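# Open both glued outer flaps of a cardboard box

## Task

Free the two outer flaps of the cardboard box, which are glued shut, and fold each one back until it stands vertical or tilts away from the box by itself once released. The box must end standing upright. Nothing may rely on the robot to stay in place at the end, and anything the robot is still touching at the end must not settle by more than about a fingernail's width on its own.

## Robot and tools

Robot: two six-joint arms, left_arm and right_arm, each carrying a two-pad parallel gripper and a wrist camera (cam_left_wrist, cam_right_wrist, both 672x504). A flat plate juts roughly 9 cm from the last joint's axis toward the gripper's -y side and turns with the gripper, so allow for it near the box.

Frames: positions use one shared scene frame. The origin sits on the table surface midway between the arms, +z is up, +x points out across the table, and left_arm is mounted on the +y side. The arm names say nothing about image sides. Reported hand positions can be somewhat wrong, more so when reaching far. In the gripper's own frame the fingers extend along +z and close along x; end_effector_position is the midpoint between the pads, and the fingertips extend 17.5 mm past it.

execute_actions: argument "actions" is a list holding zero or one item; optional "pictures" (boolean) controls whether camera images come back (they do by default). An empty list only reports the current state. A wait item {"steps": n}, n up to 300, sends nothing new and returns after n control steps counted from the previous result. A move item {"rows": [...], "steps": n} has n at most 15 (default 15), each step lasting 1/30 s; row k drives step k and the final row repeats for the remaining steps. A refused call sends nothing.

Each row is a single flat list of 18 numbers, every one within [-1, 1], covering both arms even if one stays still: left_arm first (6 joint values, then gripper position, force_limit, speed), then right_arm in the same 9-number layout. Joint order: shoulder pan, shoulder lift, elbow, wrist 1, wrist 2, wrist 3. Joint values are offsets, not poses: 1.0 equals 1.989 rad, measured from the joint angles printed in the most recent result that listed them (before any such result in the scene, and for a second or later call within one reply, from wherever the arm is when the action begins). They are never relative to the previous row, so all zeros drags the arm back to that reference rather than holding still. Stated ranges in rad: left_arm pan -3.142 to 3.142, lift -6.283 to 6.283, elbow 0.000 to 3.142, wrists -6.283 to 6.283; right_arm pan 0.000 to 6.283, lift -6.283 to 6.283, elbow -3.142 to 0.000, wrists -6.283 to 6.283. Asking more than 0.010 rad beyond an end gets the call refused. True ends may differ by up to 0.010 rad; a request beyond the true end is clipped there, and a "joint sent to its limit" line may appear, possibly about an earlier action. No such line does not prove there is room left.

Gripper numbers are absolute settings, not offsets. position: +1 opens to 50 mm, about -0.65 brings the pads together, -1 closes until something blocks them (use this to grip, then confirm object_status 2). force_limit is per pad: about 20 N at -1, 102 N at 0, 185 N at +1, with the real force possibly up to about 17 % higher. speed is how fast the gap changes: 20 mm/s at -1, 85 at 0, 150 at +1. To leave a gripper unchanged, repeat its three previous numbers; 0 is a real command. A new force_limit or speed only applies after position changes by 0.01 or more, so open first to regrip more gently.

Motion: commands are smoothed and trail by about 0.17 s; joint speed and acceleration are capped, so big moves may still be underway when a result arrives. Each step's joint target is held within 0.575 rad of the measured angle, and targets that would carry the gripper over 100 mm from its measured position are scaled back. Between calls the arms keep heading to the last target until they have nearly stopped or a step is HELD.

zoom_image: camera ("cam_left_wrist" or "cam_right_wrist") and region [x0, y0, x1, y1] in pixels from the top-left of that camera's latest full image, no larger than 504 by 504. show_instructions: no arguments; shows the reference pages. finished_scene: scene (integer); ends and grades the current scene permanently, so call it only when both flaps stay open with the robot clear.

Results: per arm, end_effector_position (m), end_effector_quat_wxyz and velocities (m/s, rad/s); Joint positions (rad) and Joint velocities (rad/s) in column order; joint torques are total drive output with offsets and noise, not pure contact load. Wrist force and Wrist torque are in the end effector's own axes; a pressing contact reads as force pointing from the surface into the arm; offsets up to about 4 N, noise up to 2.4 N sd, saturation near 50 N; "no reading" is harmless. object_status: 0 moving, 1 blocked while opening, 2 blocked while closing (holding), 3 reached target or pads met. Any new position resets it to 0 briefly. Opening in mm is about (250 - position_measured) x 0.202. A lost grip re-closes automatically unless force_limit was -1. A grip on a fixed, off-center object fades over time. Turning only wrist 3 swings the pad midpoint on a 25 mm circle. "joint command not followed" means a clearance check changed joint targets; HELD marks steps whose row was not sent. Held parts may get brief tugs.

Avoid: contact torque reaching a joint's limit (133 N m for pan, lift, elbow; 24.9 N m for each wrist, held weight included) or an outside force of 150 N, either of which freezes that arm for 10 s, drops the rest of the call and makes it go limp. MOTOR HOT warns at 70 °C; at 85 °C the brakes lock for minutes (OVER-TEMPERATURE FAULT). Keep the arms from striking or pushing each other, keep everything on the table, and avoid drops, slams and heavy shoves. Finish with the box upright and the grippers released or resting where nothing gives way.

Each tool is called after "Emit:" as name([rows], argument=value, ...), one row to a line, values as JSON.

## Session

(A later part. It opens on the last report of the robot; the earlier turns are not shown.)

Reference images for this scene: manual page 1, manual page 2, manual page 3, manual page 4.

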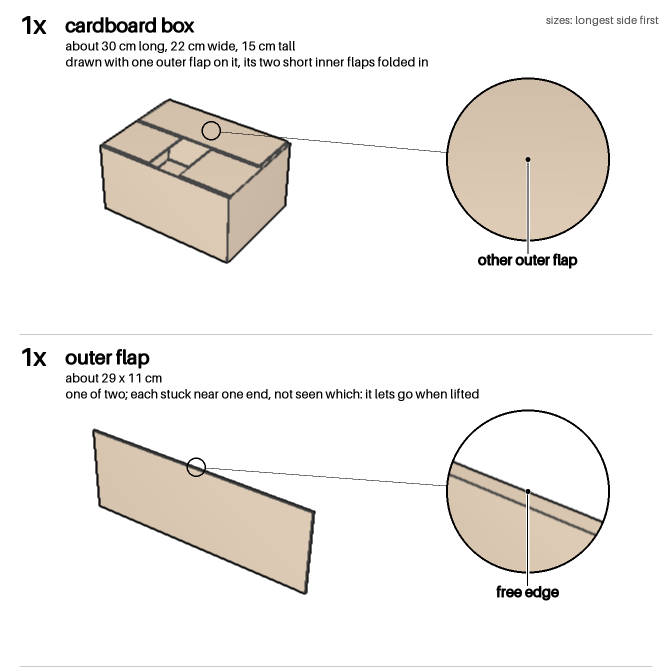

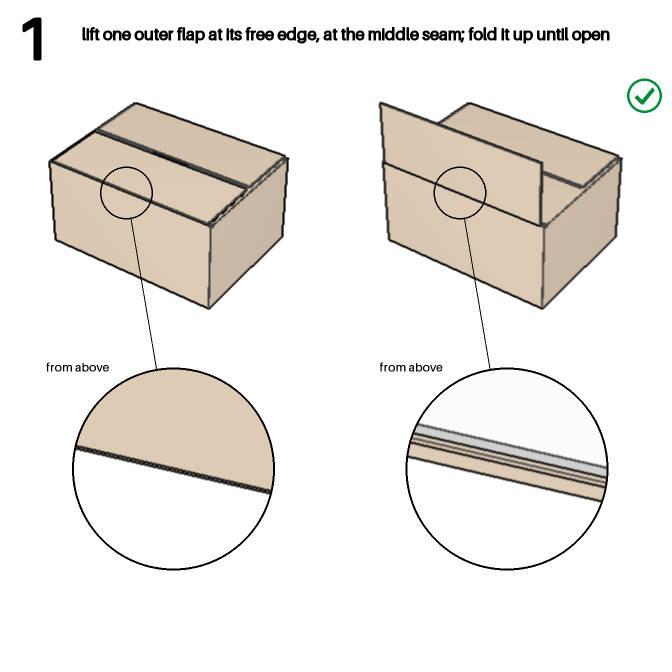

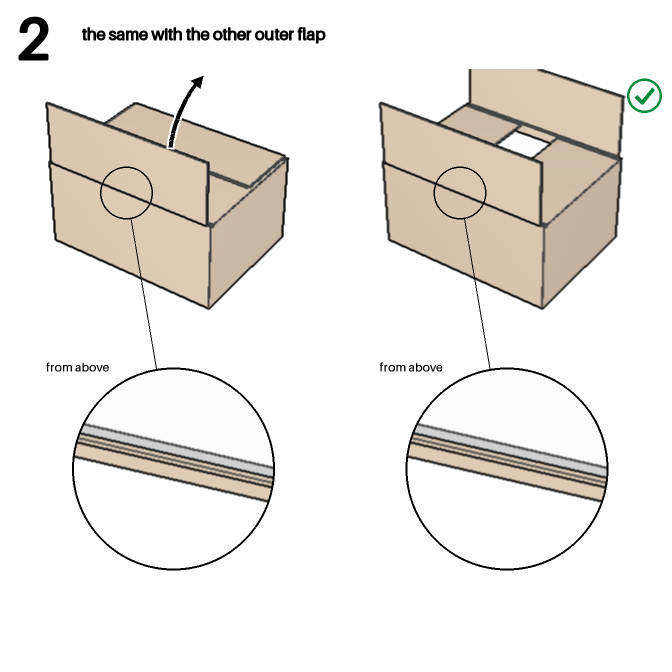

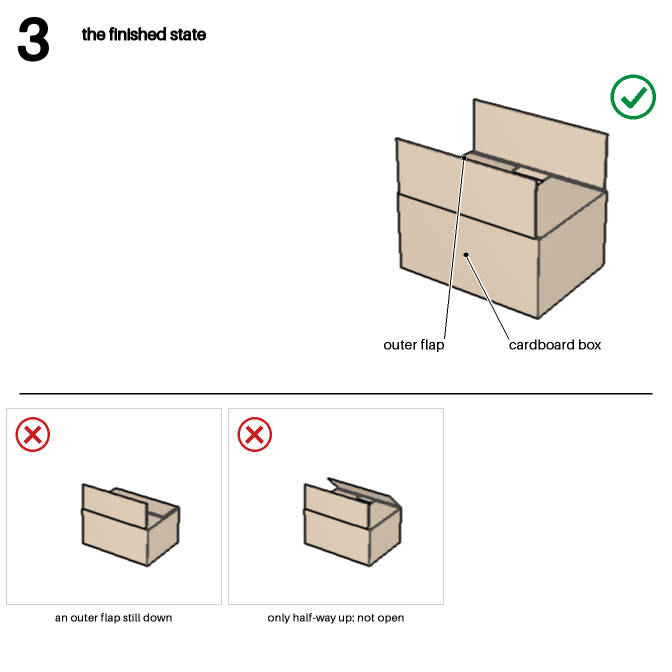

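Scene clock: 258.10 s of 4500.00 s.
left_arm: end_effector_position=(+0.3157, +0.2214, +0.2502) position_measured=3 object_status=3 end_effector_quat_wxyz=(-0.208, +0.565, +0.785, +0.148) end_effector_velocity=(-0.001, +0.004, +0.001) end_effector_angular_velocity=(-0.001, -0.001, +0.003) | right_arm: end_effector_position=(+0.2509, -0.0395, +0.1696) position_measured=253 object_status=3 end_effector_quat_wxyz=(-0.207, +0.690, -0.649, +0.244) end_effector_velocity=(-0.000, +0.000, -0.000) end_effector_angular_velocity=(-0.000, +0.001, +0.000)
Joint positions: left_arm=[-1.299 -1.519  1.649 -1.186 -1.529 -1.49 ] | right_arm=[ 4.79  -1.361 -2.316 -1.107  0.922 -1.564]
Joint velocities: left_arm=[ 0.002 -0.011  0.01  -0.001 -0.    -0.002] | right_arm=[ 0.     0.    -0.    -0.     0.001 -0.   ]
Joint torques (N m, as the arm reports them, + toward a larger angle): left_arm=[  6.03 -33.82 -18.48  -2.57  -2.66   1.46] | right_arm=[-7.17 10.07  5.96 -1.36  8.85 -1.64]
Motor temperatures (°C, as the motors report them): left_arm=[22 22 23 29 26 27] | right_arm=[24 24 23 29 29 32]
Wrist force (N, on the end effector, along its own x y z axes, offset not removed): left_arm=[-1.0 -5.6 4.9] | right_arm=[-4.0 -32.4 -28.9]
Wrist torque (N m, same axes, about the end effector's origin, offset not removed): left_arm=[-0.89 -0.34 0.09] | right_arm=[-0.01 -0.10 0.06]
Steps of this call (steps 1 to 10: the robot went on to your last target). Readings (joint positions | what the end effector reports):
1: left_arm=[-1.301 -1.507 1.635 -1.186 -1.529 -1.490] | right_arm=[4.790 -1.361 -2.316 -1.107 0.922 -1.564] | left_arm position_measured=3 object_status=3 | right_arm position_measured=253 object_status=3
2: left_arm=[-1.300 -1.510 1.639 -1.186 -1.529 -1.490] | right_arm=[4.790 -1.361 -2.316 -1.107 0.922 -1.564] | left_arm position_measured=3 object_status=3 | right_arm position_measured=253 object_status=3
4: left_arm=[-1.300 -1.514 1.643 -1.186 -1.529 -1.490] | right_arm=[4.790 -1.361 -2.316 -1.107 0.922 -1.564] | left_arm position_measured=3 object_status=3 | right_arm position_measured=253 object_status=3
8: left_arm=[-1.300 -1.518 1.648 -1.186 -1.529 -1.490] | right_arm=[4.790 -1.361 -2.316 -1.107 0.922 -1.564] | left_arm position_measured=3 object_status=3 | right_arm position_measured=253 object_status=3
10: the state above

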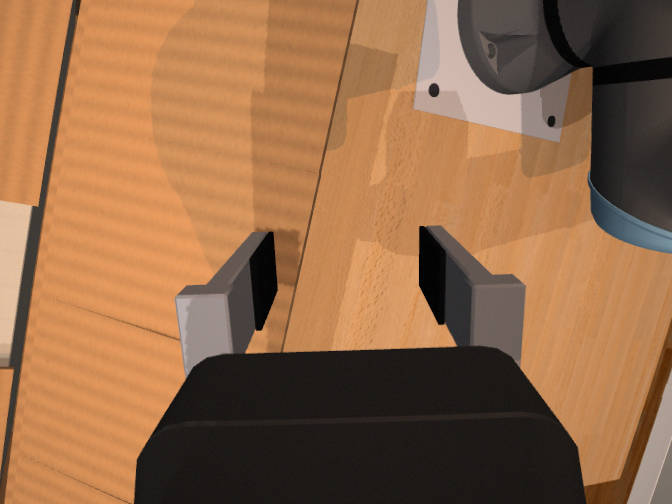

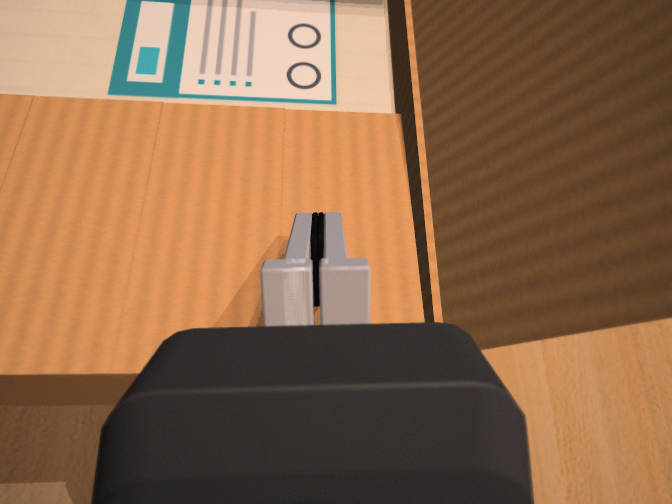

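Emit:
execute_actions([
  {"rows":[[0,0,-0.2,0.2,0,0,1,0,0, 0,0.07,0.11,-0.18,0,0,-1,0,0]],"steps":15},
], pictures=false)

Emit:
execute_actions([
  {"steps":30},
])

Emit:
show_instructions()

Scene clock: 263.57 s of 4500.00 s.
left_arm: end_effector_position=(+0.3127, +0.2285, +0.3928) position_measured=3 object_status=3 end_effector_quat_wxyz=(-0.208, +0.565, +0.785, +0.148) end_effector_velocity=(-0.008, +0.020, +0.093) end_effector_angular_velocity=(-0.001, -0.001, +0.001) | right_arm: end_effector_position=(+0.2511, -0.0457, +0.2789) position_measured=253 object_status=3 end_effector_quat_wxyz=(-0.209, +0.689, -0.650, +0.243) end_effector_velocity=(+0.001, -0.014, +0.041) end_effector_angular_velocity=(-0.026, -0.003, +0.000)
Joint positions: left_arm=[-1.299 -1.519  1.283 -0.82  -1.529 -1.49 ] | right_arm=[ 4.79  -1.228 -2.108 -1.445  0.922 -1.564]
Joint velocities: left_arm=[ 0.001  0.002 -0.247  0.244  0.    -0.   ] | right_arm=[-0.     0.047  0.083 -0.156 -0.002 -0.001]
Joint torques (N m, as the arm reports them, + toward a larger angle): left_arm=[ -6.7  -18.38 -24.74   0.17  -2.52   1.48] | right_arm=[-8.13 19.41 34.26  0.55 -3.75 -1.74]
Motor temperatures (°C, as the motors report them): left_arm=[22 22 23 29 26 27] | right_arm=[24 24 23 29 29 32]
Wrist force (N, on the end effector, along its own x y z axes, offset not removed): left_arm=[-1.1 -2.8 3.9] | right_arm=[-0.4 -1.2 -0.6]
Wrist torque (N m, same axes, about the end effector's origin, offset not removed): left_arm=[-0.34 0.32 0.17] | right_arm=[-0.13 0.07 0.00]
Steps of this call (steps 1 to 30: the robot went on to your last target; steps 31 to 90: nothing new was sent; then 1.97 s passed at rest; steps 91 to 105: all 15 steps of this action). Readings (joint positions | what the end effector reports):
91: left_arm=[-1.299 -1.521 1.650 -1.186 -1.529 -1.490] | right_arm=[4.790 -1.361 -2.316 -1.107 0.922 -1.564] | left_arm position_measured=3 object_status=3 | right_arm position_measured=253 object_status=3
92: left_arm=[-1.299 -1.521 1.647 -1.183 -1.529 -1.490] | right_arm=[4.790 -1.358 -2.313 -1.111 0.922 -1.564] | left_arm position_measured=3 object_status=3 | right_arm position_measured=253 object_status=3
94: left_arm=[-1.299 -1.520 1.600 -1.136 -1.529 -1.490] | right_arm=[4.790 -1.323 -2.269 -1.159 0.923 -1.564] | left_arm position_measured=3 object_status=3 | right_arm position_measured=253 object_status=3
98: left_arm=[-1.299 -1.520 1.438 -0.975 -1.529 -1.490] | right_arm=[4.790 -1.260 -2.162 -1.339 0.923 -1.564] | left_arm position_measured=3 object_status=3 | right_arm position_measured=253 object_status=3
105: the state above

Scene clock: 264.57 s of 4500.00 s.
left_arm: end_effector_position=(+0.3114, +0.2313, +0.4048) position_measured=3 object_status=3 end_effector_quat_wxyz=(-0.208, +0.565, +0.785, +0.148) end_effector_velocity=(-0.000, -0.000, -0.000) end_effector_angular_velocity=(+0.001, -0.000, -0.001) | right_arm: end_effector_position=(+0.2512, -0.0477, +0.2842) position_measured=253 object_status=3 end_effector_quat_wxyz=(-0.207, +0.690, -0.649, +0.244) end_effector_velocity=(+0.000, +0.000, +0.000) end_effector_angular_velocity=(+0.002, -0.001, -0.002)
Joint positions: left_arm=[-1.299 -1.519  1.251 -0.789 -1.529 -1.49 ] | right_arm=[ 4.79  -1.221 -2.097 -1.465  0.922 -1.564]
Joint velocities: left_arm=[-0.001 -0.     0.001 -0.     0.    -0.001] | right_arm=[-0.    -0.     0.     0.    -0.001  0.002]
Joint torques (N m, as the arm reports them, + toward a larger angle): left_arm=[ -6.3  -22.1  -29.12   0.13  -2.54   1.47] | right_arm=[-7.48 21.57 36.42  0.83 -3.86 -1.49]
Motor temperatures (°C, as the motors report them): left_arm=[22 22 23 29 26 27] | right_arm=[24 24 23 29 29 32]
Wrist force (N, on the end effector, along its own x y z axes, offset not removed): left_arm=[-3.1 -2.9 5.6] | right_arm=[-1.6 0.6 1.4]
Wrist torque (N m, same axes, about the end effector's origin, offset not removed): left_arm=[-0.01 0.27 0.17] | right_arm=[0.17 0.22 -0.11]
Steps of this call (steps 1 to 30: the robot went on to your last target). Readings (joint positions | what the end effector reports):
1: left_arm=[-1.299 -1.519 1.275 -0.813 -1.529 -1.490] | right_arm=[4.790 -1.226 -2.105 -1.450 0.922 -1.564] | left_arm position_measured=3 object_status=3 | right_arm position_measured=253 object_status=3
2: left_arm=[-1.299 -1.519 1.270 -0.807 -1.529 -1.490] | right_arm=[4.790 -1.225 -2.103 -1.453 0.922 -1.564] | left_arm position_measured=3 object_status=3 | right_arm position_measured=253 object_status=3
4: left_arm=[-1.299 -1.519 1.262 -0.800 -1.529 -1.490] | right_arm=[4.790 -1.224 -2.101 -1.458 0.922 -1.564] | left_arm position_measured=3 object_status=3 | right_arm position_measured=253 object_status=3
8: left_arm=[-1.299 -1.519 1.255 -0.793 -1.529 -1.490] | right_arm=[4.790 -1.222 -2.098 -1.463 0.922 -1.564] | left_arm position_measured=3 object_status=3 | right_arm position_measured=253 object_status=3
30: the state above
All arms were judged still, so your last target was given up. Only a new action makes them travel on or press farther. Fingers that are still opening or closing keep moving.

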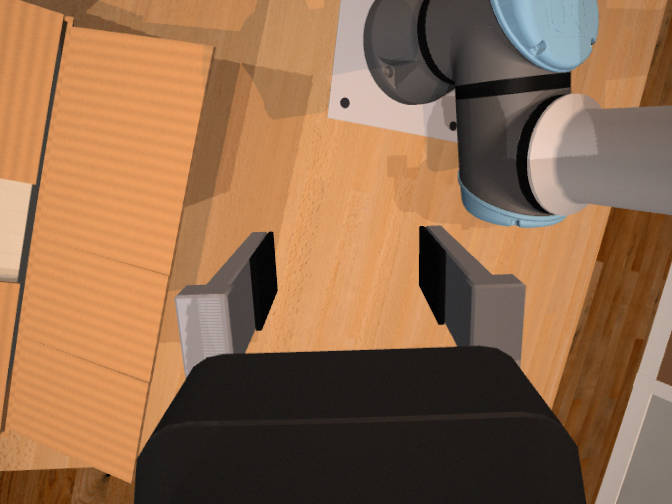

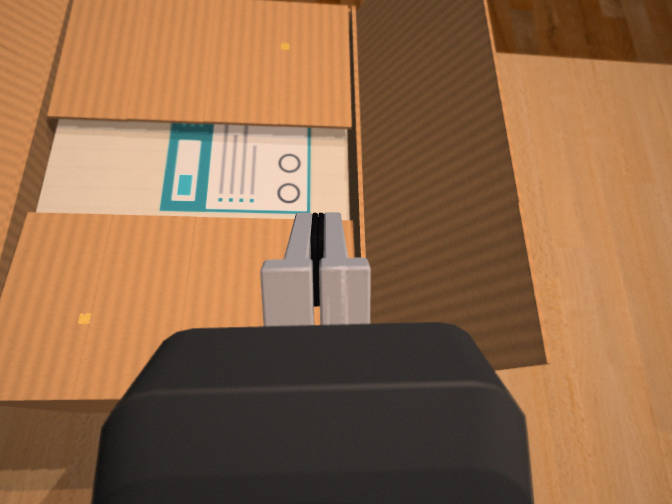

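Reference images for this scene: manual page 1, manual page 2, manual page 3, manual page 4.

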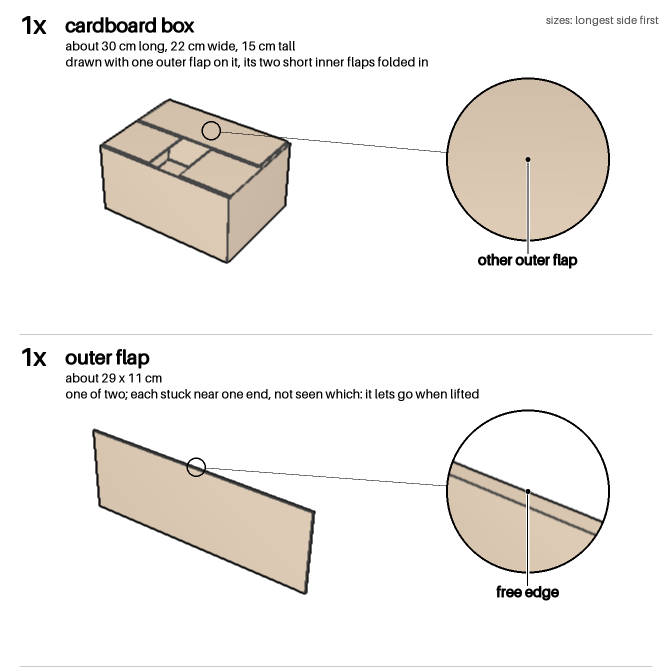

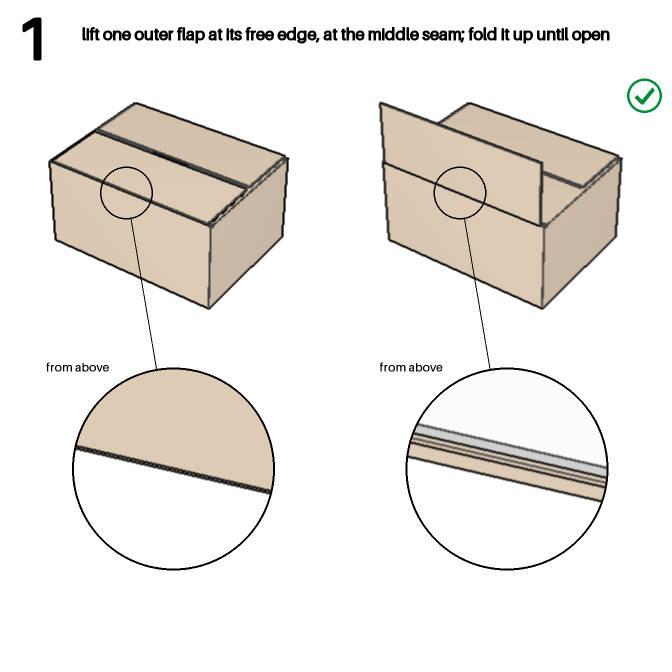

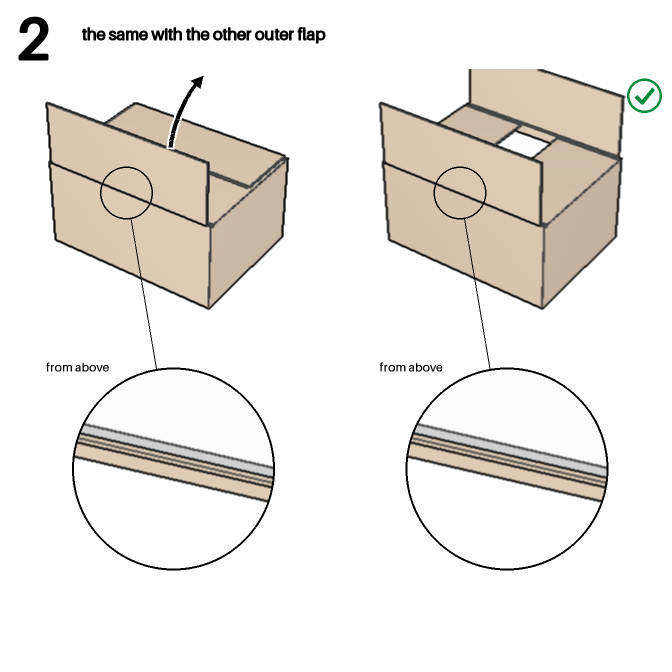

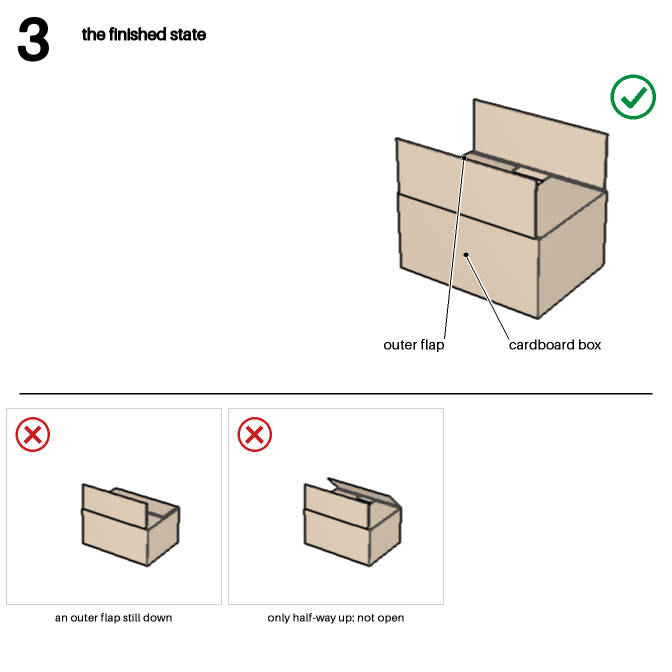

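Emit:
finished_scene(scene=2)

The scene is finished: the task was done.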